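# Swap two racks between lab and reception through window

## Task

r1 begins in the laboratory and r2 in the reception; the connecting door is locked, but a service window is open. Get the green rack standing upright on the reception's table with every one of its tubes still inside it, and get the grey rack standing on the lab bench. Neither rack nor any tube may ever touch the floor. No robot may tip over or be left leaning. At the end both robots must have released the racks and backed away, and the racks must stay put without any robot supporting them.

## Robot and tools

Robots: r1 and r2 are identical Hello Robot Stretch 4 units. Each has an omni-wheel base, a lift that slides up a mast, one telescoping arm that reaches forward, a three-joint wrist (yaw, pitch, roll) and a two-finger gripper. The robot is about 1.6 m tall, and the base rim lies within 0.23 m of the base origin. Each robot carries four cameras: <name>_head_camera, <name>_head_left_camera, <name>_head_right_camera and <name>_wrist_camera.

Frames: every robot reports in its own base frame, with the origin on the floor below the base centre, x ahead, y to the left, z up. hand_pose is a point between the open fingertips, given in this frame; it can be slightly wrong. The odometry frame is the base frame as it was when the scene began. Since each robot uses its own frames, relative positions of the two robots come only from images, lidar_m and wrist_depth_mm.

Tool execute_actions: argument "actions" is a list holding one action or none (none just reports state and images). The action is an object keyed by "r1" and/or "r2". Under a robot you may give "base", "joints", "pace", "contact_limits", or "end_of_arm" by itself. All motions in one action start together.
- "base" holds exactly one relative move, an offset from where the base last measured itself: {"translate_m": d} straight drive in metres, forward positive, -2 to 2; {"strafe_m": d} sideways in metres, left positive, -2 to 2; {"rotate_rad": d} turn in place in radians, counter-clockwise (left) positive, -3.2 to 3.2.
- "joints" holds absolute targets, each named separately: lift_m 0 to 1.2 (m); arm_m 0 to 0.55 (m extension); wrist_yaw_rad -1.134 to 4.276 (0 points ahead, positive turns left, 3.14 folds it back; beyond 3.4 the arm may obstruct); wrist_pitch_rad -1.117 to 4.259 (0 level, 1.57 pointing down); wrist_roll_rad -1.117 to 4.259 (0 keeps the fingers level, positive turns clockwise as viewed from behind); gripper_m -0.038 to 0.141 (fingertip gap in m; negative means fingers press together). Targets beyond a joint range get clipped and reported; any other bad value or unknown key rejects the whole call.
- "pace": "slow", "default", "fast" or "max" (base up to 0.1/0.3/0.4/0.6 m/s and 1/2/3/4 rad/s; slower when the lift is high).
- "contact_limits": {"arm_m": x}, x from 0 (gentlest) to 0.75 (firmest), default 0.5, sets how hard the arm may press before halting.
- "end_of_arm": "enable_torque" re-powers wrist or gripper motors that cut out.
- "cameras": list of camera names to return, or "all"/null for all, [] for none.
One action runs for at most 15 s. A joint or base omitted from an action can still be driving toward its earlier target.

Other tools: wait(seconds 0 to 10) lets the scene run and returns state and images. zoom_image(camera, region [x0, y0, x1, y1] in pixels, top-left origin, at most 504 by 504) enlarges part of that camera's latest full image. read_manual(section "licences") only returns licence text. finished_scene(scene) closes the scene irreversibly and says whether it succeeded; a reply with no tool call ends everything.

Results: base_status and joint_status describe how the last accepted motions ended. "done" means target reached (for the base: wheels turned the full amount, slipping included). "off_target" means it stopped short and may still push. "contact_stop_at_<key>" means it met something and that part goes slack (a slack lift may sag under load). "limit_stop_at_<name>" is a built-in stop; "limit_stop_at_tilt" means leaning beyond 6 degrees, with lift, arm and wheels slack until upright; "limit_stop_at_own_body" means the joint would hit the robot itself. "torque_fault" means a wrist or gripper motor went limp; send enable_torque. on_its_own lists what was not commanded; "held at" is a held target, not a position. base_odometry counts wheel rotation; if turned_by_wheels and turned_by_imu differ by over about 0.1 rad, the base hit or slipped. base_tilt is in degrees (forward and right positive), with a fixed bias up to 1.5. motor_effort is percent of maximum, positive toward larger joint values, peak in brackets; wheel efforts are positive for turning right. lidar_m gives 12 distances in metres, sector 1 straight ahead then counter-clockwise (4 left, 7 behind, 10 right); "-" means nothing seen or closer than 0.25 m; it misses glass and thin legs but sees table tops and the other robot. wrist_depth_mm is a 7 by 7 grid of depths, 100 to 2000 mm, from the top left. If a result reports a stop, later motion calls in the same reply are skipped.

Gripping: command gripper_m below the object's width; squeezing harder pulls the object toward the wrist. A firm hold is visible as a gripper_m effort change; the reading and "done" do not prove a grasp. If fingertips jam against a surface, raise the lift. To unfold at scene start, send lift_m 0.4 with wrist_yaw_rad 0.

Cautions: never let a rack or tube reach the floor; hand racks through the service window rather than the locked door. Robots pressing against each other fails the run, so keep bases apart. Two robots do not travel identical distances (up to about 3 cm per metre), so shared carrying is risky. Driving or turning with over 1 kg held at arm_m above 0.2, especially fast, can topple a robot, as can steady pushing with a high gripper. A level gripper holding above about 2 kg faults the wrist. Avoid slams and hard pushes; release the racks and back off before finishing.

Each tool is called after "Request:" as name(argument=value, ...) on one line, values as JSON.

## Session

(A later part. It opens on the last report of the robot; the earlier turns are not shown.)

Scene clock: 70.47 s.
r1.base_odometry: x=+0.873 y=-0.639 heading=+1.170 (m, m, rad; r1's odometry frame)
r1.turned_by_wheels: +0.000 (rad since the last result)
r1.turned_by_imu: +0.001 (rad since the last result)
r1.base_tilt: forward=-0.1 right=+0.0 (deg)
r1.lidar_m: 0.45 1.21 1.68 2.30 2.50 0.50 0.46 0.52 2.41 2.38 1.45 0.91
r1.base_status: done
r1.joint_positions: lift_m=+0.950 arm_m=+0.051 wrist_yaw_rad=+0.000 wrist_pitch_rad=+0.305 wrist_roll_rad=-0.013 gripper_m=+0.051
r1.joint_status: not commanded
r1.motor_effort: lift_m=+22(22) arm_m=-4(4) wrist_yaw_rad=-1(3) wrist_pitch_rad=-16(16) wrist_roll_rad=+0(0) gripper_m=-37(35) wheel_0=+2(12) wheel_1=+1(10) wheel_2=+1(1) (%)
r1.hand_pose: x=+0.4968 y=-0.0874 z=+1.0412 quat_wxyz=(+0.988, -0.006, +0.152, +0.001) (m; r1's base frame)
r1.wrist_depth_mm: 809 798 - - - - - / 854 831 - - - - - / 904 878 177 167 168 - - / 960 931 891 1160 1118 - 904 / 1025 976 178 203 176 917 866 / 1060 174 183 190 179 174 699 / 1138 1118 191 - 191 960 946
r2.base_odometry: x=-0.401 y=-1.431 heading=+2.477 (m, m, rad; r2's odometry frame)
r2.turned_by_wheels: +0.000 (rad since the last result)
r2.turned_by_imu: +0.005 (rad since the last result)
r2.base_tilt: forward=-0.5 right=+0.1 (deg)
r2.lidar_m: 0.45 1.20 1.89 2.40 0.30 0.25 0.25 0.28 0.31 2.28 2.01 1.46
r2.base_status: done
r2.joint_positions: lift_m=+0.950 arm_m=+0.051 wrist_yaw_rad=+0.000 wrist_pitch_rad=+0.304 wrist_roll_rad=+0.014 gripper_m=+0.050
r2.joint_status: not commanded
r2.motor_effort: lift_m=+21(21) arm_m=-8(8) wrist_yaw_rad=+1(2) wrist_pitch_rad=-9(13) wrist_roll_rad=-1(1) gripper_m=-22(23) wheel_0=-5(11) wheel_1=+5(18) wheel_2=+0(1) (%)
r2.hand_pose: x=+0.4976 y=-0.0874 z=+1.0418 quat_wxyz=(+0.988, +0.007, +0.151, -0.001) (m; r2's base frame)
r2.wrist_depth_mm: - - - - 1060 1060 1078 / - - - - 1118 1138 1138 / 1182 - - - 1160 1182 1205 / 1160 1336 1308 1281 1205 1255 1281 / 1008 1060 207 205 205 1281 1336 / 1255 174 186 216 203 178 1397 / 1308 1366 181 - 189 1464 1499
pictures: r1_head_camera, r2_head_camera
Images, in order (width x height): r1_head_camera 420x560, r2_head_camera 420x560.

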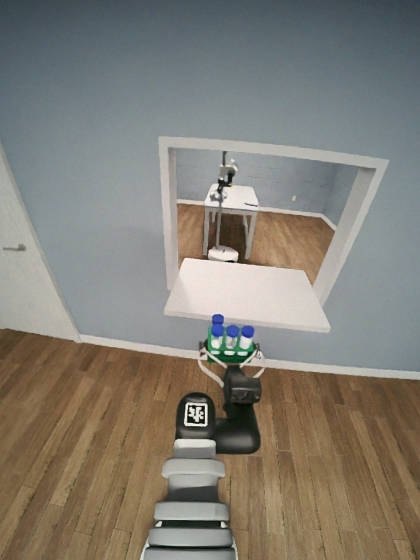

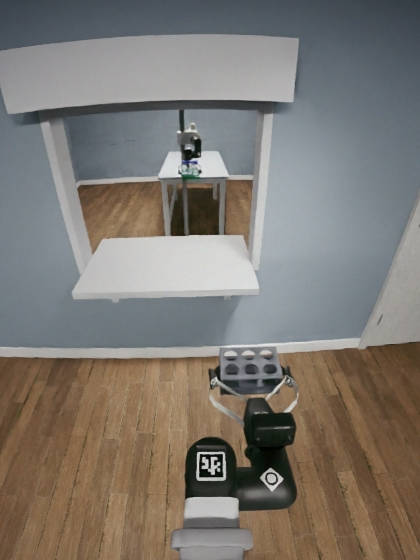

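Request:
execute_actions(actions=[{"r1":{"base":{"translate_m":0.2},"pace":"slow"},"r2":{"base":{"translate_m":0.45}}}], cameras=[])

Request:
execute_actions(actions=[{"r1":{"base":{"strafe_m":-0.2},"pace":"slow"},"r2":{"base":{"strafe_m":0.08},"pace":"slow"}}], cameras=[])

Request:
execute_actions(actions=[{"r1":{"joints":{"arm_m":0.5},"pace":"slow"},"r2":{"joints":{"arm_m":0.5},"pace":"slow"}}], cameras=["r1_head_camera","r2_head_camera"])

Scene clock: 77.30 s.
r1.base_odometry: x=+0.951 y=-0.454 heading=+1.170 (m, m, rad; r1's odometry frame)
r1.turned_by_wheels: +0.000 (rad since the last result)
r1.turned_by_imu: -0.001 (rad since the last result)
r1.base_tilt: forward=+0.0 right=+0.0 (deg)
r1.lidar_m: 0.44 0.77 1.46 2.30 2.48 0.67 0.65 0.73 2.44 2.42 0.88 0.74
r1.base_status: done
r1.joint_positions: lift_m=+0.950 arm_m=+0.051 wrist_yaw_rad=+0.000 wrist_pitch_rad=+0.305 wrist_roll_rad=-0.013 gripper_m=+0.051
r1.joint_status: not commanded
r1.motor_effort: lift_m=+22(22) arm_m=-4(4) wrist_yaw_rad=-2(1) wrist_pitch_rad=-17(16) wrist_roll_rad=+1(0) gripper_m=-35(35) wheel_0=+4(7) wheel_1=+2(4) wheel_2=-2(7) (%)
r1.hand_pose: x=+0.4968 y=-0.0874 z=+1.0412 quat_wxyz=(+0.988, -0.006, +0.152, +0.001) (m; r1's base frame)
r1.wrist_depth_mm: 615 609 - - - - - / 654 634 - - - - - / 683 668 171 172 169 - - / 715 699 778 - - - - / 768 741 178 202 176 904 - / 798 174 183 191 180 174 699 / 854 585 191 - 192 559 554
r2.base_odometry: x=-0.755 y=-1.154 heading=+2.478 (m, m, rad; r2's odometry frame)
r2.turned_by_wheels: +0.001 (rad since the last result)
r2.turned_by_imu: -0.002 (rad since the last result)
r2.base_tilt: forward=-0.5 right=+0.1 (deg)
r2.lidar_m: 0.46 0.73 1.31 2.42 2.50 0.70 0.64 0.68 2.41 2.27 1.39 0.77
r2.base_status: done
r2.joint_positions: lift_m=+0.950 arm_m=+0.051 wrist_yaw_rad=+0.000 wrist_pitch_rad=+0.304 wrist_roll_rad=+0.014 gripper_m=+0.050
r2.joint_status: not commanded
r2.motor_effort: lift_m=+21(21) arm_m=-8(8) wrist_yaw_rad=+1(0) wrist_pitch_rad=-9(10) wrist_roll_rad=-1(1) gripper_m=-22(23) wheel_0=+7(9) wheel_1=+5(15) wheel_2=-2(10) (%)
r2.hand_pose: x=+0.4976 y=-0.0874 z=+1.0418 quat_wxyz=(+0.988, +0.007, +0.151, -0.001) (m; r2's base frame)
r2.wrist_depth_mm: - - - - 627 640 647 / - - - - 654 668 676 / - - - - 691 699 707 / - - - - 723 732 750 / 946 946 207 205 205 768 798 / 699 173 186 216 203 178 831 / 539 569 181 - 189 866 891
pictures: none
No camera images: the call's "cameras" was empty. Leave "cameras" out to get every camera's image.

Scene clock: 80.43 s.
r1.base_odometry: x=+1.135 y=-0.532 heading=+1.170 (m, m, rad; r1's odometry frame)
r1.turned_by_wheels: +0.000 (rad since the last result)
r1.turned_by_imu: -0.001 (rad since the last result)
r1.base_tilt: forward=+0.0 right=+0.1 (deg)
r1.lidar_m: 0.45 0.72 1.42 2.50 2.72 0.69 0.68 2.88 2.21 2.21 1.16 0.68
r1.base_status: done
r1.joint_positions: lift_m=+0.950 arm_m=+0.051 wrist_yaw_rad=+0.000 wrist_pitch_rad=+0.305 wrist_roll_rad=-0.013 gripper_m=+0.051
r1.joint_status: not commanded
r1.motor_effort: lift_m=+22(22) arm_m=-4(4) wrist_yaw_rad=-2(2) wrist_pitch_rad=-16(16) wrist_roll_rad=+0(0) gripper_m=-38(35) wheel_0=+4(7) wheel_1=-4(6) wheel_2=+0(2) (%)
r1.hand_pose: x=+0.4968 y=-0.0874 z=+1.0412 quat_wxyz=(+0.988, -0.006, +0.152, +0.001) (m; r1's base frame)
r1.wrist_depth_mm: 640 - - - - - - / 640 - - - - - 654 / 676 - 177 - 171 - 627 / 707 - - 1863 - - 615 / 741 842 177 202 176 891 634 / 640 174 183 191 179 174 654 / 544 530 191 - 192 554 569
r2.base_odometry: x=-0.804 y=-1.217 heading=+2.478 (m, m, rad; r2's odometry frame)
r2.turned_by_wheels: +0.000 (rad since the last result)
r2.turned_by_imu: -0.001 (rad since the last result)
r2.base_tilt: forward=-0.5 right=+0.1 (deg)
r2.lidar_m: 0.44 0.73 1.31 2.33 2.42 0.70 0.65 0.68 2.49 2.35 1.39 0.76
r2.base_status: done
r2.joint_positions: lift_m=+0.950 arm_m=+0.051 wrist_yaw_rad=+0.000 wrist_pitch_rad=+0.304 wrist_roll_rad=+0.014 gripper_m=+0.050
r2.joint_status: not commanded
r2.motor_effort: lift_m=+22(21) arm_m=-8(8) wrist_yaw_rad=+0(1) wrist_pitch_rad=-8(10) wrist_roll_rad=-1(1) gripper_m=-23(21) wheel_0=-7(12) wheel_1=+5(7) wheel_2=+0(1) (%)
r2.hand_pose: x=+0.4976 y=-0.0874 z=+1.0418 quat_wxyz=(+0.988, +0.007, +0.151, -0.001) (m; r2's base frame)
r2.wrist_depth_mm: - - - - - 634 640 / - - - - - 661 676 / - - - - - 699 707 / - - - - 809 732 741 / 931 931 208 205 205 768 798 / 715 174 187 216 204 178 831 / 544 569 181 - 189 866 878
pictures: none
No camera images: the call's "cameras" was empty. Leave "cameras" out to get every camera's image.

Scene clock: 86.20 s.
r1.base_odometry: x=+1.135 y=-0.532 heading=+1.170 (m, m, rad; r1's odometry frame)
r1.turned_by_wheels: +0.000 (rad since the last result)
r1.turned_by_imu: -0.001 (rad since the last result)
r1.base_tilt: forward=-0.1 right=-0.1 (deg)
r1.lidar_m: 0.67 0.73 1.45 2.48 2.72 0.71 0.65 2.87 2.23 2.21 1.15 0.69
r1.base_status: not commanded
r1.joint_positions: lift_m=+0.950 arm_m=+0.499 wrist_yaw_rad=+0.000 wrist_pitch_rad=+0.305 wrist_roll_rad=-0.013 gripper_m=+0.051
r1.joint_status: all done
r1.motor_effort: lift_m=+22(22) arm_m=+4(5) wrist_yaw_rad=-2(2) wrist_pitch_rad=-17(15) wrist_roll_rad=+0(0) gripper_m=-35(36) wheel_0=+3(4) wheel_1=-3(4) wheel_2=+0(0) (%)
r1.hand_pose: x=+0.9453 y=-0.0874 z=+1.0412 quat_wxyz=(+0.988, -0.006, +0.152, +0.001) (m; r1's base frame)
r1.wrist_depth_mm: - - - - - - - / - - 544 - - - - / - 452 170 1983 168 - - / 340 343 - 1336 - - - / - - 179 202 177 - - / 1808 174 183 191 179 173 1921 / 517 535 191 - 191 549 554
r2.base_odometry: x=-0.804 y=-1.217 heading=+2.478 (m, m, rad; r2's odometry frame)
r2.turned_by_wheels: +0.000 (rad since the last result)
r2.turned_by_imu: -0.002 (rad since the last result)
r2.base_tilt: forward=-0.5 right=+0.0 (deg)
r2.lidar_m: 0.70 0.74 1.29 2.34 2.41 0.70 0.64 0.66 2.50 2.35 1.40 0.77
r2.base_status: not commanded
r2.joint_positions: lift_m=+0.950 arm_m=+0.499 wrist_yaw_rad=+0.000 wrist_pitch_rad=+0.304 wrist_roll_rad=+0.014 gripper_m=+0.050
r2.joint_status: all done
r2.motor_effort: lift_m=+21(21) arm_m=+8(7) wrist_yaw_rad=+1(0) wrist_pitch_rad=-12(10) wrist_roll_rad=+0(1) gripper_m=-25(21) wheel_0=-7(7) wheel_1=+5(5) wheel_2=+0(0) (%)
r2.hand_pose: x=+0.9448 y=-0.0874 z=+1.0418 quat_wxyz=(+0.988, +0.007, +0.151, -0.001) (m; r2's base frame)
r2.wrist_depth_mm: - - - - - - 324 / - 525 - - - - 322 / 336 - - - - - 327 / 334 - - - - - 332 / 306 - 207 205 204 - 336 / - 173 186 216 204 178 312 / 544 564 181 - 189 535 -
pictures: r1_head_camera, r2_head_camera
Images, in order (width x height): r1_head_camera 420x560, r2_head_camera 420x560.

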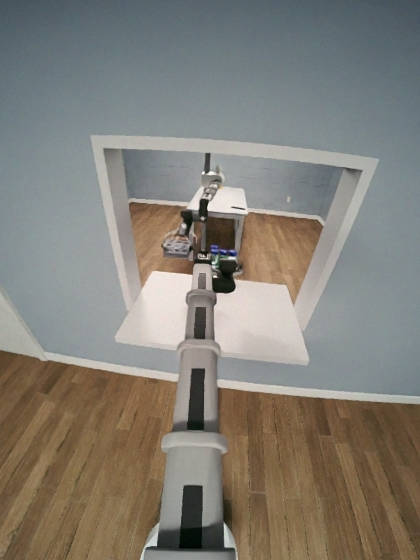

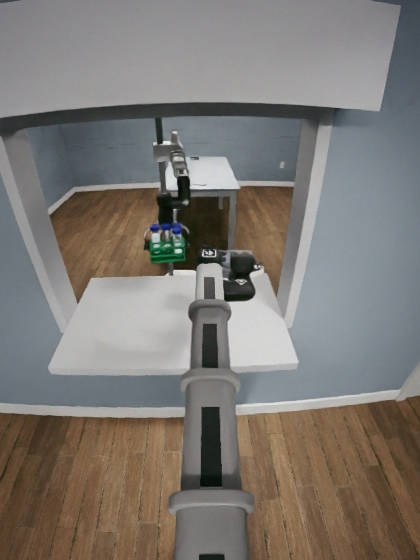

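Request:
execute_actions(actions=[{"r1":{"base":{"strafe_m":-0.06},"joints":{"arm_m":0.42},"pace":"slow"},"r2":{"base":{"strafe_m":-0.02},"joints":{"arm_m":0.42},"pace":"slow"}}], cameras=[])

Request:
execute_actions(actions=[{"r1":{"joints":{"lift_m":0.775},"pace":"slow"},"r2":{"joints":{"lift_m":0.775},"pace":"slow"}}], cameras=["r1_head_camera","r2_head_camera","r1_wrist_camera"])

Scene clock: 91.20 s.
r1.base_odometry: x=+1.190 y=-0.556 heading=+1.170 (m, m, rad; r1's odometry frame)
r1.turned_by_wheels: +0.000 (rad since the last result)
r1.turned_by_imu: -0.001 (rad since the last result)
r1.base_tilt: forward=-0.1 right=+0.0 (deg)
r1.lidar_m: 0.66 0.74 1.41 2.54 0.89 0.71 0.69 2.78 2.17 2.14 1.14 0.67
r1.base_status: done
r1.joint_positions: lift_m=+0.950 arm_m=+0.421 wrist_yaw_rad=+0.000 wrist_pitch_rad=+0.305 wrist_roll_rad=-0.013 gripper_m=+0.051
r1.joint_status: all done
r1.motor_effort: lift_m=+22(22) arm_m=-5(7) wrist_yaw_rad=-2(2) wrist_pitch_rad=-16(15) wrist_roll_rad=+0(0) gripper_m=-36(34) wheel_0=+4(7) wheel_1=-4(8) wheel_2=+0(1) (%)
r1.hand_pose: x=+0.8669 y=-0.0874 z=+1.0412 quat_wxyz=(+0.988, -0.006, +0.152, +0.001) (m; r1's base frame)
r1.wrist_depth_mm: - - 1255 - - - - / - - 1308 - - - - / 539 512 176 167 - - - / - - 247 - - - - / - - 178 203 176 - - / 634 174 183 191 180 174 1863 / 521 530 192 - 191 554 1499
r2.base_odometry: x=-0.792 y=-1.202 heading=+2.478 (m, m, rad; r2's odometry frame)
r2.turned_by_wheels: +0.000 (rad since the last result)
r2.turned_by_imu: -0.002 (rad since the last result)
r2.base_tilt: forward=-0.5 right=+0.1 (deg)
r2.lidar_m: 0.70 0.74 1.28 2.36 2.43 0.68 0.65 0.67 2.48 2.34 1.39 0.74
r2.base_status: done
r2.joint_positions: lift_m=+0.950 arm_m=+0.421 wrist_yaw_rad=+0.000 wrist_pitch_rad=+0.304 wrist_roll_rad=+0.014 gripper_m=+0.050
r2.joint_status: all done
r2.motor_effort: lift_m=+21(21) arm_m=-8(6) wrist_yaw_rad=+1(0) wrist_pitch_rad=-10(10) wrist_roll_rad=+0(1) gripper_m=-22(22) wheel_0=+8(11) wheel_1=-5(9) wheel_2=+0(1) (%)
r2.hand_pose: x=+0.8676 y=-0.0874 z=+1.0418 quat_wxyz=(+0.988, +0.007, +0.151, -0.001) (m; r2's base frame)
r2.wrist_depth_mm: - 1281 - - - 399 301 / 615 691 - - - 410 304 / 473 - - - - 421 309 / 459 - - - - 427 320 / - - 208 205 204 379 336 / 707 174 186 216 204 178 351 / 544 564 181 - 190 439 -
pictures: none
No camera images: the call's "cameras" was empty. Leave "cameras" out to get every camera's image.

Scene clock: 93.40 s.
r1.base_odometry: x=+1.190 y=-0.556 heading=+1.170 (m, m, rad; r1's odometry frame)
r1.turned_by_wheels: +0.000 (rad since the last result)
r1.turned_by_imu: +0.000 (rad since the last result)
r1.base_tilt: forward=-0.1 right=+0.1 (deg)
r1.lidar_m: 0.67 0.72 1.41 2.57 0.93 0.72 0.70 2.81 2.17 2.15 1.15 0.65
r1.base_status: not commanded
r1.joint_positions: lift_m=+0.775 arm_m=+0.421 wrist_yaw_rad=+0.000 wrist_pitch_rad=+0.305 wrist_roll_rad=-0.013 gripper_m=+0.051
r1.joint_status: all done
r1.motor_effort: lift_m=+14(21) arm_m=-5(5) wrist_yaw_rad=-2(2) wrist_pitch_rad=-15(16) wrist_roll_rad=+0(0) gripper_m=-36(36) wheel_0=+4(4) wheel_1=-4(4) wheel_2=+0(0) (%)
r1.hand_pose: x=+0.8669 y=-0.0874 z=+0.8669 quat_wxyz=(+0.988, -0.006, +0.152, +0.001) (m; r1's base frame)
r1.wrist_depth_mm: - - 1229 - - - - / - - 1281 - - - - / 517 517 171 1983 169 - - / 634 640 248 - - - - / 477 492 186 204 177 521 564 / 373 174 183 191 179 174 402 / 300 306 191 - 192 319 312
r2.base_odometry: x=-0.792 y=-1.202 heading=+2.478 (m, m, rad; r2's odometry frame)
r2.turned_by_wheels: +0.000 (rad since the last result)
r2.turned_by_imu: -0.001 (rad since the last result)
r2.base_tilt: forward=-0.4 right=+0.1 (deg)
r2.lidar_m: 0.71 0.73 1.29 2.36 2.43 0.70 0.65 0.68 2.47 2.34 1.39 0.74
r2.base_status: not commanded
r2.joint_positions: lift_m=+0.775 arm_m=+0.421 wrist_yaw_rad=+0.000 wrist_pitch_rad=+0.304 wrist_roll_rad=+0.014 gripper_m=+0.050
r2.joint_status: all done
r2.motor_effort: lift_m=+16(18) arm_m=-8(8) wrist_yaw_rad=+1(1) wrist_pitch_rad=-9(9) wrist_roll_rad=-1(0) gripper_m=-23(23) wheel_0=+8(8) wheel_1=-6(6) wheel_2=+0(0) (%)
r2.hand_pose: x=+0.8676 y=-0.0874 z=+0.8672 quat_wxyz=(+0.988, +0.007, +0.151, -0.001) (m; r2's base frame)
r2.wrist_depth_mm: - 1281 - - - 402 300 / 615 691 - - - 410 306 / 473 - - - - 421 309 / 459 - - - - 427 320 / 539 535 207 205 205 382 336 / 407 174 187 216 203 178 351 / 312 327 181 - 189 320 -
pictures: r1_head_camera, r1_wrist_camera, r2_head_camera
camera_calibration (this result's frames):
r1_wrist_camera: T_world_to_cam=[[0.0164124, -0.999459, 0.0285138, -0.122968], [-0.334311, -0.0323617, -0.941907, 1.14734], [0.94232, 0.00592649, -0.334661, -0.300011], [0, 0, 0, 1]] pos_world=[0.668293, -0.0839937, 0.983793]
Images, in order (width x height): r1_head_camera 420x560, r1_wrist_camera 616x392, r2_head_camera 420x560.

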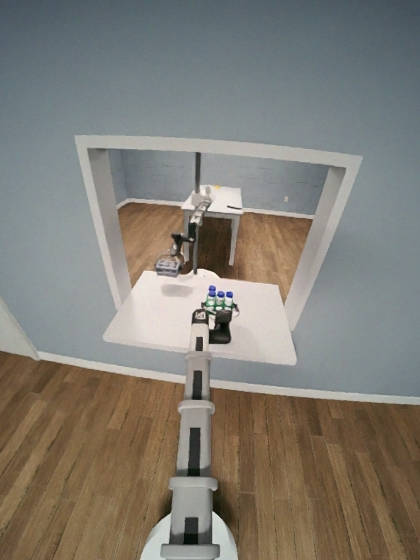

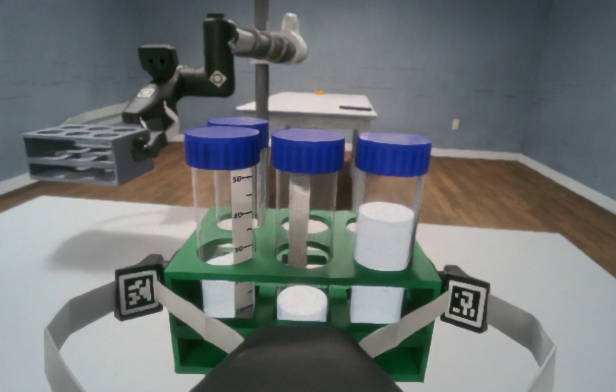

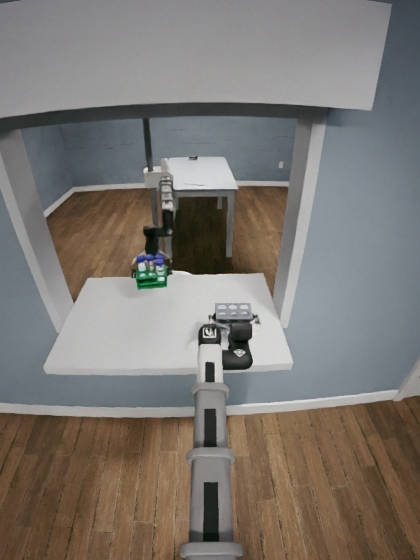

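Request:
execute_actions(actions=[{"r1":{"joints":{"lift_m":0.71,"arm_m":0.47},"pace":"slow"},"r2":{"joints":{"lift_m":0.71,"arm_m":0.47},"pace":"slow"}}], cameras=["r1_wrist_camera"])

Scene clock: 96.93 s.
r1.base_odometry: x=+1.190 y=-0.556 heading=+1.170 (m, m, rad; r1's odometry frame)
r1.turned_by_wheels: +0.000 (rad since the last result)
r1.turned_by_imu: +0.000 (rad since the last result)
r1.base_tilt: forward=+0.0 right=-0.1 (deg)
r1.lidar_m: 0.65 0.73 1.40 2.55 0.90 0.71 0.70 2.79 2.16 2.14 1.15 0.67
r1.base_status: not commanded
r1.joint_positions: lift_m=+0.710 arm_m=+0.469 wrist_yaw_rad=+0.000 wrist_pitch_rad=+0.305 wrist_roll_rad=-0.013 gripper_m=+0.051
r1.joint_status: all done
r1.motor_effort: lift_m=+14(14) arm_m=+4(7) wrist_yaw_rad=-2(1) wrist_pitch_rad=-16(16) wrist_roll_rad=+0(0) gripper_m=-36(36) wheel_0=+4(4) wheel_1=-4(4) wheel_2=+0(0) (%)
r1.hand_pose: x=+0.9153 y=-0.0874 z=+0.8019 quat_wxyz=(+0.988, -0.006, +0.152, +0.001) (m; r1's base frame)
r1.wrist_depth_mm: - - 732 - - - - / - 591 1308 - - - - / 442 549 171 - 169 - - / 392 469 248 488 500 - - / 349 357 186 202 177 384 389 / 270 174 183 191 179 174 293 / 220 224 191 - 192 234 226
r2.base_odometry: x=-0.792 y=-1.202 heading=+2.478 (m, m, rad; r2's odometry frame)
r2.turned_by_wheels: +0.000 (rad since the last result)
r2.turned_by_imu: -0.001 (rad since the last result)
r2.base_tilt: forward=-0.4 right=+0.1 (deg)
r2.lidar_m: 0.71 0.73 1.30 2.36 2.43 0.69 0.65 0.67 2.47 2.35 1.38 0.77
r2.base_status: not commanded
r2.joint_positions: lift_m=+0.710 arm_m=+0.469 wrist_yaw_rad=+0.000 wrist_pitch_rad=+0.304 wrist_roll_rad=+0.014 gripper_m=+0.050
r2.joint_status: all done
r2.motor_effort: lift_m=+16(17) arm_m=+9(8) wrist_yaw_rad=+1(1) wrist_pitch_rad=-9(10) wrist_roll_rad=-1(0) gripper_m=-22(24) wheel_0=+8(8) wheel_1=-6(6) wheel_2=+0(0) (%)
r2.hand_pose: x=+0.9148 y=-0.0874 z=+0.8022 quat_wxyz=(+0.988, +0.007, +0.151, -0.001) (m; r2's base frame)
r2.wrist_depth_mm: - 707 - - - - 298 / 525 603 - - - - 303 / 488 - - - - - 301 / 382 564 549 539 525 445 306 / 373 392 208 205 205 362 309 / 297 174 186 216 203 177 287 / 229 238 181 - 189 232 -
pictures: r1_wrist_camera
camera_calibration (this result's frames):
r1_wrist_camera: T_world_to_cam=[[0.0164136, -0.999459, 0.0285133, -0.12191], [-0.334333, -0.0323618, -0.941899, 1.10231], [0.942312, 0.00592705, -0.334683, -0.367344], [0, 0, 0, 1]] pos_world=[0.716692, -0.0839937, 0.918796]
Images, in order (width x height): r1_wrist_camera 616x392.

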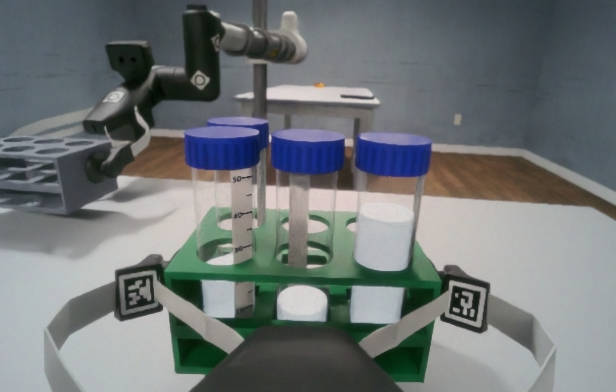

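Request:
execute_actions(actions=[{"r1":{"joints":{"lift_m":0.692},"pace":"slow"},"r2":{"joints":{"lift_m":0.692},"pace":"slow"}}], cameras=[])

Request:
execute_actions(actions=[{"r1":{"joints":{"gripper_m":0.141}},"r2":{"joints":{"gripper_m":0.141}}}], cameras=[])

Request:
execute_actions(actions=[{"r1":{"joints":{"arm_m":0.1},"pace":"slow"},"r2":{"joints":{"arm_m":0.1},"pace":"slow"}}], cameras=["r1_head_camera","r2_head_camera","r1_wrist_camera","r2_wrist_camera"])

Scene clock: 99.40 s.
r1.base_odometry: x=+1.190 y=-0.556 heading=+1.170 (m, m, rad; r1's odometry frame)
r1.turned_by_wheels: +0.000 (rad since the last result)
r1.turned_by_imu: +0.000 (rad since the last result)
r1.base_tilt: forward=-0.1 right=+0.1 (deg)
r1.lidar_m: 0.66 0.73 1.42 2.57 0.93 0.71 0.70 2.78 2.15 2.15 1.14 0.66
r1.base_status: not commanded
r1.joint_positions: lift_m=+0.692 arm_m=+0.469 wrist_yaw_rad=+0.000 wrist_pitch_rad=+0.305 wrist_roll_rad=-0.013 gripper_m=+0.051
r1.joint_status: all done
r1.motor_effort: lift_m=+14(14) arm_m=+4(4) wrist_yaw_rad=-2(2) wrist_pitch_rad=-17(16) wrist_roll_rad=+0(0) gripper_m=-35(37) wheel_0=+4(4) wheel_1=-4(4) wheel_2=+0(0) (%)
r1.hand_pose: x=+0.9153 y=-0.0874 z=+0.7838 quat_wxyz=(+0.988, -0.006, +0.152, +0.001) (m; r1's base frame)
r1.wrist_depth_mm: - - 732 - - - - / - 591 1308 - - - - / 442 549 171 - 168 - - / 377 424 249 436 452 500 - / 314 322 186 203 177 345 347 / 242 174 183 191 180 174 262 / 196 201 189 - 192 209 203
r2.base_odometry: x=-0.792 y=-1.202 heading=+2.478 (m, m, rad; r2's odometry frame)
r2.turned_by_wheels: +0.000 (rad since the last result)
r2.turned_by_imu: -0.001 (rad since the last result)
r2.base_tilt: forward=-0.5 right=+0.1 (deg)
r2.lidar_m: 0.70 0.73 1.29 2.36 2.43 0.69 0.65 0.67 2.47 2.34 1.39 0.76
r2.base_status: not commanded
r2.joint_positions: lift_m=+0.692 arm_m=+0.469 wrist_yaw_rad=+0.000 wrist_pitch_rad=+0.304 wrist_roll_rad=+0.014 gripper_m=+0.050
r2.joint_status: all done
r2.motor_effort: lift_m=+16(17) arm_m=+8(8) wrist_yaw_rad=+2(1) wrist_pitch_rad=-10(9) wrist_roll_rad=-1(1) gripper_m=-21(22) wheel_0=+8(8) wheel_1=-6(6) wheel_2=+0(0) (%)
r2.hand_pose: x=+0.9148 y=-0.0874 z=+0.7842 quat_wxyz=(+0.988, +0.007, +0.151, -0.001) (m; r2's base frame)
r2.wrist_depth_mm: - 699 - - - - 300 / 535 597 - - - - 303 / 488 - - - - - 303 / 384 504 496 484 469 397 306 / 351 349 207 205 204 327 300 / 266 174 186 216 203 178 259 / 205 213 181 - 189 208 -
pictures: none
No camera images: the call's "cameras" was empty. Leave "cameras" out to get every camera's image.

Scene clock: 101.33 s.
r1.base_odometry: x=+1.190 y=-0.556 heading=+1.170 (m, m, rad; r1's odometry frame)
r1.turned_by_wheels: +0.000 (rad since the last result)
r1.turned_by_imu: +0.000 (rad since the last result)
r1.base_tilt: forward=-0.1 right=+0.0 (deg)
r1.lidar_m: 0.66 0.73 1.46 2.55 0.92 0.71 0.70 2.82 2.16 2.15 1.17 0.66
r1.base_status: not commanded
r1.joint_positions: lift_m=+0.692 arm_m=+0.469 wrist_yaw_rad=+0.000 wrist_pitch_rad=+0.303 wrist_roll_rad=-0.013 gripper_m=+0.141
r1.joint_status: all done
r1.motor_effort: lift_m=+14(14) arm_m=+4(5) wrist_yaw_rad=-1(2) wrist_pitch_rad=-9(16) wrist_roll_rad=+0(0) gripper_m=+0(38) wheel_0=+4(4) wheel_1=-4(4) wheel_2=+0(0) (%)
r1.hand_pose: x=+0.9155 y=-0.0874 z=+0.7845 quat_wxyz=(+0.989, -0.006, +0.151, +0.001) (m; r1's base frame)
r1.wrist_depth_mm: - - 798 - - - - / - 591 1255 - - - - / 517 - 237 - - - - / 370 433 402 262 459 512 - / 319 304 206 224 202 347 353 / 247 230 204 202 202 241 267 / 201 203 210 - 212 206 214
r2.base_odometry: x=-0.792 y=-1.202 heading=+2.478 (m, m, rad; r2's odometry frame)
r2.turned_by_wheels: +0.000 (rad since the last result)
r2.turned_by_imu: -0.001 (rad since the last result)
r2.base_tilt: forward=-0.4 right=+0.1 (deg)
r2.lidar_m: 0.70 0.73 1.28 2.36 2.44 0.69 0.65 0.68 2.48 2.34 1.40 0.76
r2.base_status: not commanded
r2.joint_positions: lift_m=+0.692 arm_m=+0.469 wrist_yaw_rad=+0.000 wrist_pitch_rad=+0.303 wrist_roll_rad=+0.014 gripper_m=+0.141
r2.joint_status: all done
r2.motor_effort: lift_m=+16(16) arm_m=+8(8) wrist_yaw_rad=+0(1) wrist_pitch_rad=-9(8) wrist_roll_rad=-1(1) gripper_m=-1(23) wheel_0=+8(8) wheel_1=-6(6) wheel_2=+0(0) (%)
r2.hand_pose: x=+0.9148 y=-0.0874 z=+0.7844 quat_wxyz=(+0.989, +0.007, +0.151, -0.001) (m; r2's base frame)
r2.wrist_depth_mm: - 707 - - - - 298 / 530 597 - - - - 303 / 500 - - - - - 301 / 382 512 500 488 477 402 307 / 351 351 230 224 237 310 300 / 267 243 205 223 207 236 250 / 219 215 215 - 213 206 209
pictures: none
No camera images: the call's "cameras" was empty. Leave "cameras" out to get every camera's image.

Scene clock: 106.30 s.
r1.base_odometry: x=+1.190 y=-0.556 heading=+1.170 (m, m, rad; r1's odometry frame)
r1.turned_by_wheels: +0.000 (rad since the last result)
r1.turned_by_imu: -0.001 (rad since the last result)
r1.base_tilt: forward=-0.1 right=+0.1 (deg)
r1.lidar_m: 0.65 0.72 1.41 2.57 0.90 0.71 0.69 2.80 2.15 2.14 1.14 0.65
r1.base_status: not commanded
r1.joint_positions: lift_m=+0.692 arm_m=+0.101 wrist_yaw_rad=+0.000 wrist_pitch_rad=+0.302 wrist_roll_rad=-0.013 gripper_m=+0.141
r1.joint_status: all done
r1.motor_effort: lift_m=+14(14) arm_m=-5(5) wrist_yaw_rad=-2(2) wrist_pitch_rad=-9(9) wrist_roll_rad=+0(0) gripper_m=+1(0) wheel_0=+4(4) wheel_1=-4(4) wheel_2=+0(0) (%)
r1.hand_pose: x=+0.5471 y=-0.0874 z=+0.7846 quat_wxyz=(+0.989, -0.006, +0.151, +0.001) (m; r1's base frame)
r1.wrist_depth_mm: - - - - - - 574 / - - - - - - 559 / 683 723 768 580 - - 554 / 455 469 484 492 500 521 525 / 397 375 375 366 357 351 357 / 707 676 668 627 627 597 597 / 759 732 707 - 668 647 647
r2.base_odometry: x=-0.792 y=-1.202 heading=+2.478 (m, m, rad; r2's odometry frame)
r2.turned_by_wheels: +0.000 (rad since the last result)
r2.turned_by_imu: -0.002 (rad since the last result)
r2.base_tilt: forward=-0.5 right=+0.0 (deg)
r2.lidar_m: 0.71 0.74 1.29 2.35 2.44 0.71 0.64 0.67 2.47 2.35 1.40 0.76
r2.base_status: not commanded
r2.joint_positions: lift_m=+0.692 arm_m=+0.101 wrist_yaw_rad=+0.000 wrist_pitch_rad=+0.303 wrist_roll_rad=+0.014 gripper_m=+0.141
r2.joint_status: all done
r2.motor_effort: lift_m=+16(16) arm_m=-8(8) wrist_yaw_rad=+0(1) wrist_pitch_rad=-6(8) wrist_roll_rad=+0(0) gripper_m=-1(2) wheel_0=+8(8) wheel_1=-6(6) wheel_2=+0(0) (%)
r2.hand_pose: x=+0.5477 y=-0.0874 z=+0.7844 quat_wxyz=(+0.989, +0.007, +0.151, -0.001) (m; r2's base frame)
r2.wrist_depth_mm: - - - - - 580 591 / - - - - - 609 621 / - 699 878 627 715 640 647 / 525 517 504 488 480 661 691 / 413 415 424 691 707 699 723 / 691 676 707 707 741 750 768 / 723 741 750 - 778 809 820
pictures: r1_head_camera, r1_wrist_camera, r2_head_camera, r2_wrist_camera
camera_calibration (this result's frames):
r1_wrist_camera: T_world_to_cam=[[0.0163618, -0.999458, 0.0285565, -0.115373], [-0.331835, -0.0323696, -0.942782, 0.962264], [0.943196, 0.00594959, -0.332185, -0.0286472], [0, 0, 0, 1]] pos_world=[0.34822, -0.0839919, 0.900984]
r2_wrist_camera: T_world_to_cam=[[-0.0584613, -0.997122, -0.0482739, -0.0186985], [-0.320621, 0.0645488, -0.945006, 0.969806], [0.945402, -0.0397686, -0.323472, -0.0344156], [0, 0, 0, 1]] pos_world=[0.342384, -0.0826131, 0.904436]
Images, in order (width x height): r1_head_camera 420x560, r1_wrist_camera 616x392, r2_head_camera 420x560, r2_wrist_camera 616x392.

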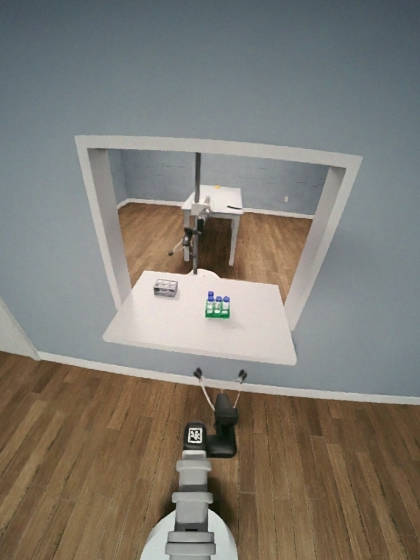

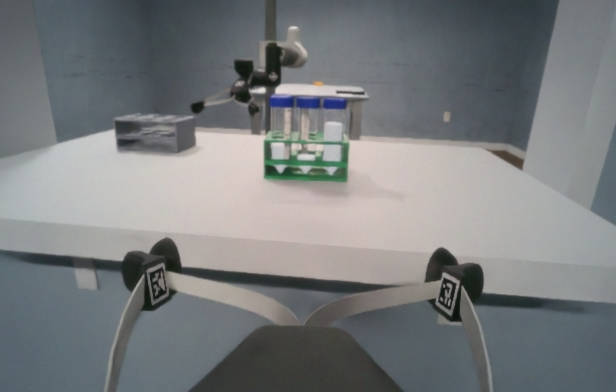

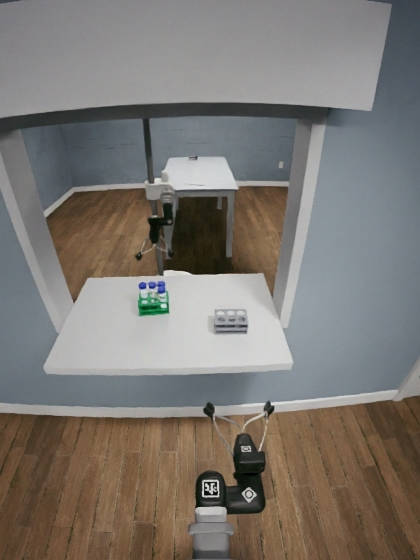

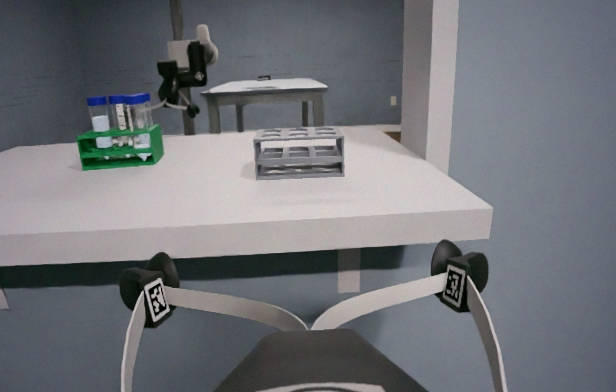

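Request:
execute_actions(actions=[{"r1":{"base":{"strafe_m":0.29},"joints":{"lift_m":0.72},"pace":"slow"},"r2":{"base":{"strafe_m":0.3},"joints":{"lift_m":0.72},"pace":"slow"}}], cameras=[])

Request:
execute_actions(actions=[{"r1":{"base":{"translate_m":0.2},"joints":{"arm_m":0.2},"pace":"slow"},"r2":{"base":{"translate_m":0.2},"joints":{"arm_m":0.2},"pace":"slow"}}], cameras=["r1_wrist_camera","r2_wrist_camera"])

Scene clock: 112.37 s.
r1.base_odometry: x=+0.923 y=-0.443 heading=+1.170 (m, m, rad; r1's odometry frame)
r1.turned_by_wheels: +0.000 (rad since the last result)
r1.turned_by_imu: -0.001 (rad since the last result)
r1.base_tilt: forward=-0.1 right=+0.0 (deg)
r1.lidar_m: 0.69 1.00 1.45 2.28 2.43 0.68 0.64 0.72 2.48 2.42 0.91 0.71
r1.base_status: done
r1.joint_positions: lift_m=+0.720 arm_m=+0.101 wrist_yaw_rad=+0.000 wrist_pitch_rad=+0.302 wrist_roll_rad=-0.013 gripper_m=+0.141
r1.joint_status: all done
r1.motor_effort: lift_m=+22(22) arm_m=-5(4) wrist_yaw_rad=-2(2) wrist_pitch_rad=-8(9) wrist_roll_rad=+0(0) gripper_m=-1(3) wheel_0=-2(8) wheel_1=+3(7) wheel_2=+1(0) (%)
r1.hand_pose: x=+0.5471 y=-0.0874 z=+0.8119 quat_wxyz=(+0.989, -0.006, +0.151, +0.001) (m; r1's base frame)
r1.wrist_depth_mm: 574 559 - - - - - / 603 585 - - - - - / 640 615 866 809 - - - / 668 627 559 580 591 559 621 / 707 415 418 404 407 413 421 / 759 715 699 402 654 387 627 / 809 778 741 - 699 691 676
r2.base_odometry: x=-0.977 y=-1.438 heading=+2.478 (m, m, rad; r2's odometry frame)
r2.turned_by_wheels: +0.000 (rad since the last result)
r2.turned_by_imu: +0.000 (rad since the last result)
r2.base_tilt: forward=-0.5 right=+0.1 (deg)
r2.lidar_m: 0.69 0.72 1.26 2.06 2.13 2.85 0.67 0.70 0.93 2.64 1.37 0.73
r2.base_status: done
r2.joint_positions: lift_m=+0.720 arm_m=+0.101 wrist_yaw_rad=+0.000 wrist_pitch_rad=+0.303 wrist_roll_rad=+0.014 gripper_m=+0.141
r2.joint_status: all done
r2.motor_effort: lift_m=+22(24) arm_m=-8(8) wrist_yaw_rad=+1(1) wrist_pitch_rad=-10(7) wrist_roll_rad=+0(0) gripper_m=+0(0) wheel_0=-6(13) wheel_1=+7(10) wheel_2=+0(1) (%)
r2.hand_pose: x=+0.5477 y=-0.0874 z=+0.8120 quat_wxyz=(+0.989, +0.007, +0.151, -0.001) (m; r2's base frame)
r2.wrist_depth_mm: 621 - - - - - - / 627 - - - - - 715 / 621 - - 768 946 634 715 / 597 603 591 574 564 549 539 / 418 415 418 427 430 433 442 / 683 415 691 699 723 741 768 / 715 732 732 - 759 778 798
pictures: none
No camera images: the call's "cameras" was empty. Leave "cameras" out to get every camera's image.

Scene clock: 115.67 s.
r1.base_odometry: x=+1.001 y=-0.259 heading=+1.170 (m, m, rad; r1's odometry frame)
r1.turned_by_wheels: +0.000 (rad since the last result)
r1.turned_by_imu: -0.001 (rad since the last result)
r1.base_tilt: forward=-0.2 right=+0.0 (deg)
r1.lidar_m: 0.49 0.55 1.15 2.25 2.42 0.88 0.86 0.96 2.52 2.05 0.65 0.51
r1.base_status: done
r1.joint_positions: lift_m=+0.720 arm_m=+0.199 wrist_yaw_rad=+0.000 wrist_pitch_rad=+0.302 wrist_roll_rad=-0.013 gripper_m=+0.141
r1.joint_status: all done
r1.motor_effort: lift_m=+22(22) arm_m=+4(4) wrist_yaw_rad=-2(2) wrist_pitch_rad=-9(9) wrist_roll_rad=+0(0) gripper_m=+0(4) wheel_0=+2(7) wheel_1=+2(5) wheel_2=-3(6) (%)
r1.hand_pose: x=+0.6455 y=-0.0874 z=+0.8119 quat_wxyz=(+0.989, -0.006, +0.151, +0.001) (m; r1's base frame)
r1.wrist_depth_mm: 320 - - - - 1098 - / 319 - - - - 691 - / 324 - - - - - - / 327 466 512 473 591 603 615 / 343 359 392 399 402 413 324 / 293 271 273 279 281 286 298 / 235 239 252 - 257 240 253
r2.base_odometry: x=-1.134 y=-1.315 heading=+2.479 (m, m, rad; r2's odometry frame)
r2.turned_by_wheels: +0.001 (rad since the last result)
r2.turned_by_imu: -0.001 (rad since the last result)
r2.base_tilt: forward=-0.5 right=+0.1 (deg)
r2.lidar_m: 0.51 0.53 0.99 2.07 2.14 2.84 0.84 0.90 2.77 2.65 0.74 0.54
r2.base_status: done
r2.joint_positions: lift_m=+0.720 arm_m=+0.199 wrist_yaw_rad=+0.000 wrist_pitch_rad=+0.303 wrist_roll_rad=+0.014 gripper_m=+0.141
r2.joint_status: all done
r2.motor_effort: lift_m=+22(22) arm_m=+8(8) wrist_yaw_rad=+0(2) wrist_pitch_rad=-7(5) wrist_roll_rad=-1(2) gripper_m=-2(1) wheel_0=+7(9) wheel_1=+5(8) wheel_2=-4(9) (%)
r2.hand_pose: x=+0.6449 y=-0.0874 z=+0.8120 quat_wxyz=(+0.989, +0.007, +0.151, -0.001) (m; r2's base frame)
r2.wrist_depth_mm: - - - - 1042 - - / - - - - - - - / - - - 1281 - - - / - 597 508 427 559 549 539 / 418 415 394 397 397 364 345 / 315 287 287 310 282 278 294 / 257 253 263 - 256 243 243
pictures: r1_wrist_camera, r2_wrist_camera
camera_calibration (this result's frames):
r1_wrist_camera: T_world_to_cam=[[0.0163953, -0.999458, 0.0285579, -0.117778], [-0.33176, -0.0323815, -0.942808, 1.0207], [0.943221, 0.00598326, -0.332111, -0.112461], [0, 0, 0, 1]] pos_world=[0.446634, -0.0839891, 0.928338]
r2_wrist_camera: T_world_to_cam=[[-0.0584671, -0.997121, -0.0482782, -0.0116828], [-0.320552, 0.0645518, -0.945029, 1.02698], [0.945425, -0.0397774, -0.323403, -0.117434], [0, 0, 0, 1]] pos_world=[0.439542, -0.0826138, 0.931983]
Images, in order (width x height): r1_wrist_camera 616x392, r2_wrist_camera 616x392.

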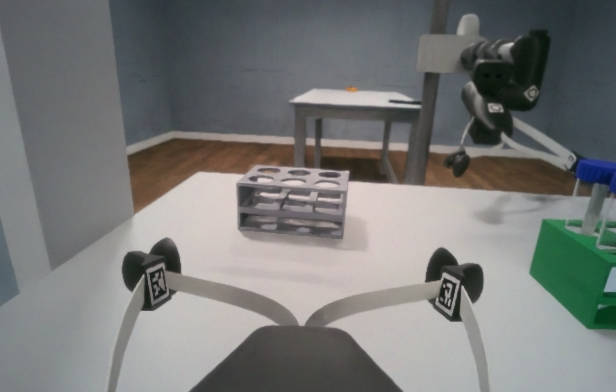

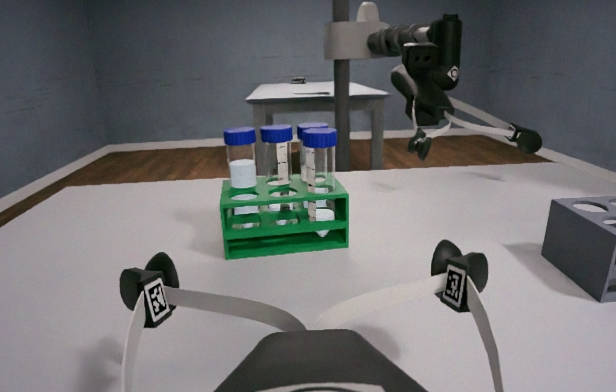

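Request:
execute_actions(actions=[{"r1":{"base":{"strafe_m":0.01},"joints":{"arm_m":0.31,"lift_m":0.695},"pace":"slow"},"r2":{"base":{"strafe_m":0.02},"joints":{"arm_m":0.29,"lift_m":0.695},"pace":"slow"}}], cameras=["r1_wrist_camera","r2_wrist_camera"])

Scene clock: 119.80 s.
r1.base_odometry: x=+0.992 y=-0.255 heading=+1.171 (m, m, rad; r1's odometry frame)
r1.turned_by_wheels: +0.000 (rad since the last result)
r1.turned_by_imu: +0.000 (rad since the last result)
r1.base_tilt: forward=-0.1 right=+0.0 (deg)
r1.lidar_m: 0.49 0.54 1.18 2.22 2.42 0.88 0.85 0.94 2.49 2.05 0.65 0.50
r1.base_status: done
r1.joint_positions: lift_m=+0.695 arm_m=+0.309 wrist_yaw_rad=+0.000 wrist_pitch_rad=+0.302 wrist_roll_rad=-0.013 gripper_m=+0.141
r1.joint_status: all done
r1.motor_effort: lift_m=+13(21) arm_m=+5(4) wrist_yaw_rad=-2(2) wrist_pitch_rad=-9(8) wrist_roll_rad=+0(0) gripper_m=+0(1) wheel_0=-3(7) wheel_1=+4(4) wheel_2=+0(2) (%)
r1.hand_pose: x=+0.7555 y=-0.0874 z=+0.7877 quat_wxyz=(+0.989, -0.006, +0.151, +0.001) (m; r1's base frame)
r1.wrist_depth_mm: 293 - - - - 976 - / 294 - - - - 1025 473 / 298 - - - - - 452 / 298 - 445 357 508 525 492 / 291 314 329 324 336 359 342 / 251 236 238 243 244 247 274 / 204 207 218 - 224 210 219
r2.base_odometry: x=-1.146 y=-1.330 heading=+2.479 (m, m, rad; r2's odometry frame)
r2.turned_by_wheels: +0.000 (rad since the last result)
r2.turned_by_imu: -0.001 (rad since the last result)
r2.base_tilt: forward=-0.5 right=+0.0 (deg)
r2.lidar_m: 0.49 0.51 1.01 2.05 2.10 2.83 0.87 0.91 2.80 2.67 0.76 0.54
r2.base_status: done
r2.joint_positions: lift_m=+0.695 arm_m=+0.289 wrist_yaw_rad=+0.000 wrist_pitch_rad=+0.303 wrist_roll_rad=+0.014 gripper_m=+0.141
r2.joint_status: all done
r2.motor_effort: lift_m=+16(19) arm_m=+8(10) wrist_yaw_rad=+1(1) wrist_pitch_rad=-8(8) wrist_roll_rad=-1(1) gripper_m=-1(1) wheel_0=-8(13) wheel_1=+7(9) wheel_2=+0(3) (%)
r2.hand_pose: x=+0.7349 y=-0.0874 z=+0.7875 quat_wxyz=(+0.989, +0.007, +0.151, -0.001) (m; r2's base frame)
r2.wrist_depth_mm: - - - - 1042 615 - / - - - - - 535 - / - - - - - - 615 / 535 525 436 340 445 469 430 / 362 359 336 310 322 315 330 / 274 249 249 268 243 239 254 / 223 220 229 - 222 211 213
pictures: r1_wrist_camera, r2_wrist_camera
camera_calibration (this result's frames):
r1_wrist_camera: T_world_to_cam=[[0.0163935, -0.999458, 0.0285581, -0.118888], [-0.33174, -0.0323809, -0.942815, 1.03432], [0.943229, 0.00598216, -0.332091, -0.224275], [0, 0, 0, 1]] pos_world=[0.556615, -0.0839892, 0.904086]
r2_wrist_camera: T_world_to_cam=[[-0.0584719, -0.997121, -0.0482789, -0.00760086], [-0.320539, 0.0645535, -0.945033, 1.03268], [0.945429, -0.0397826, -0.323391, -0.210438], [0, 0, 0, 1]] pos_world=[0.529526, -0.0826142, 0.9075]
Images, in order (width x height): r1_wrist_camera 616x392, r2_wrist_camera 616x392.

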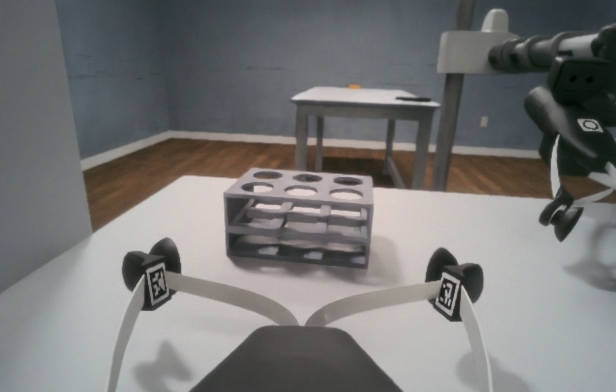

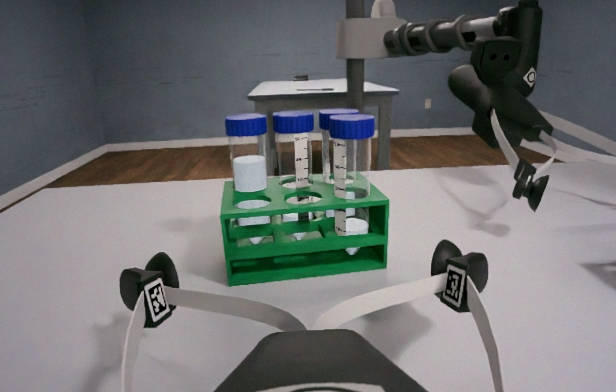

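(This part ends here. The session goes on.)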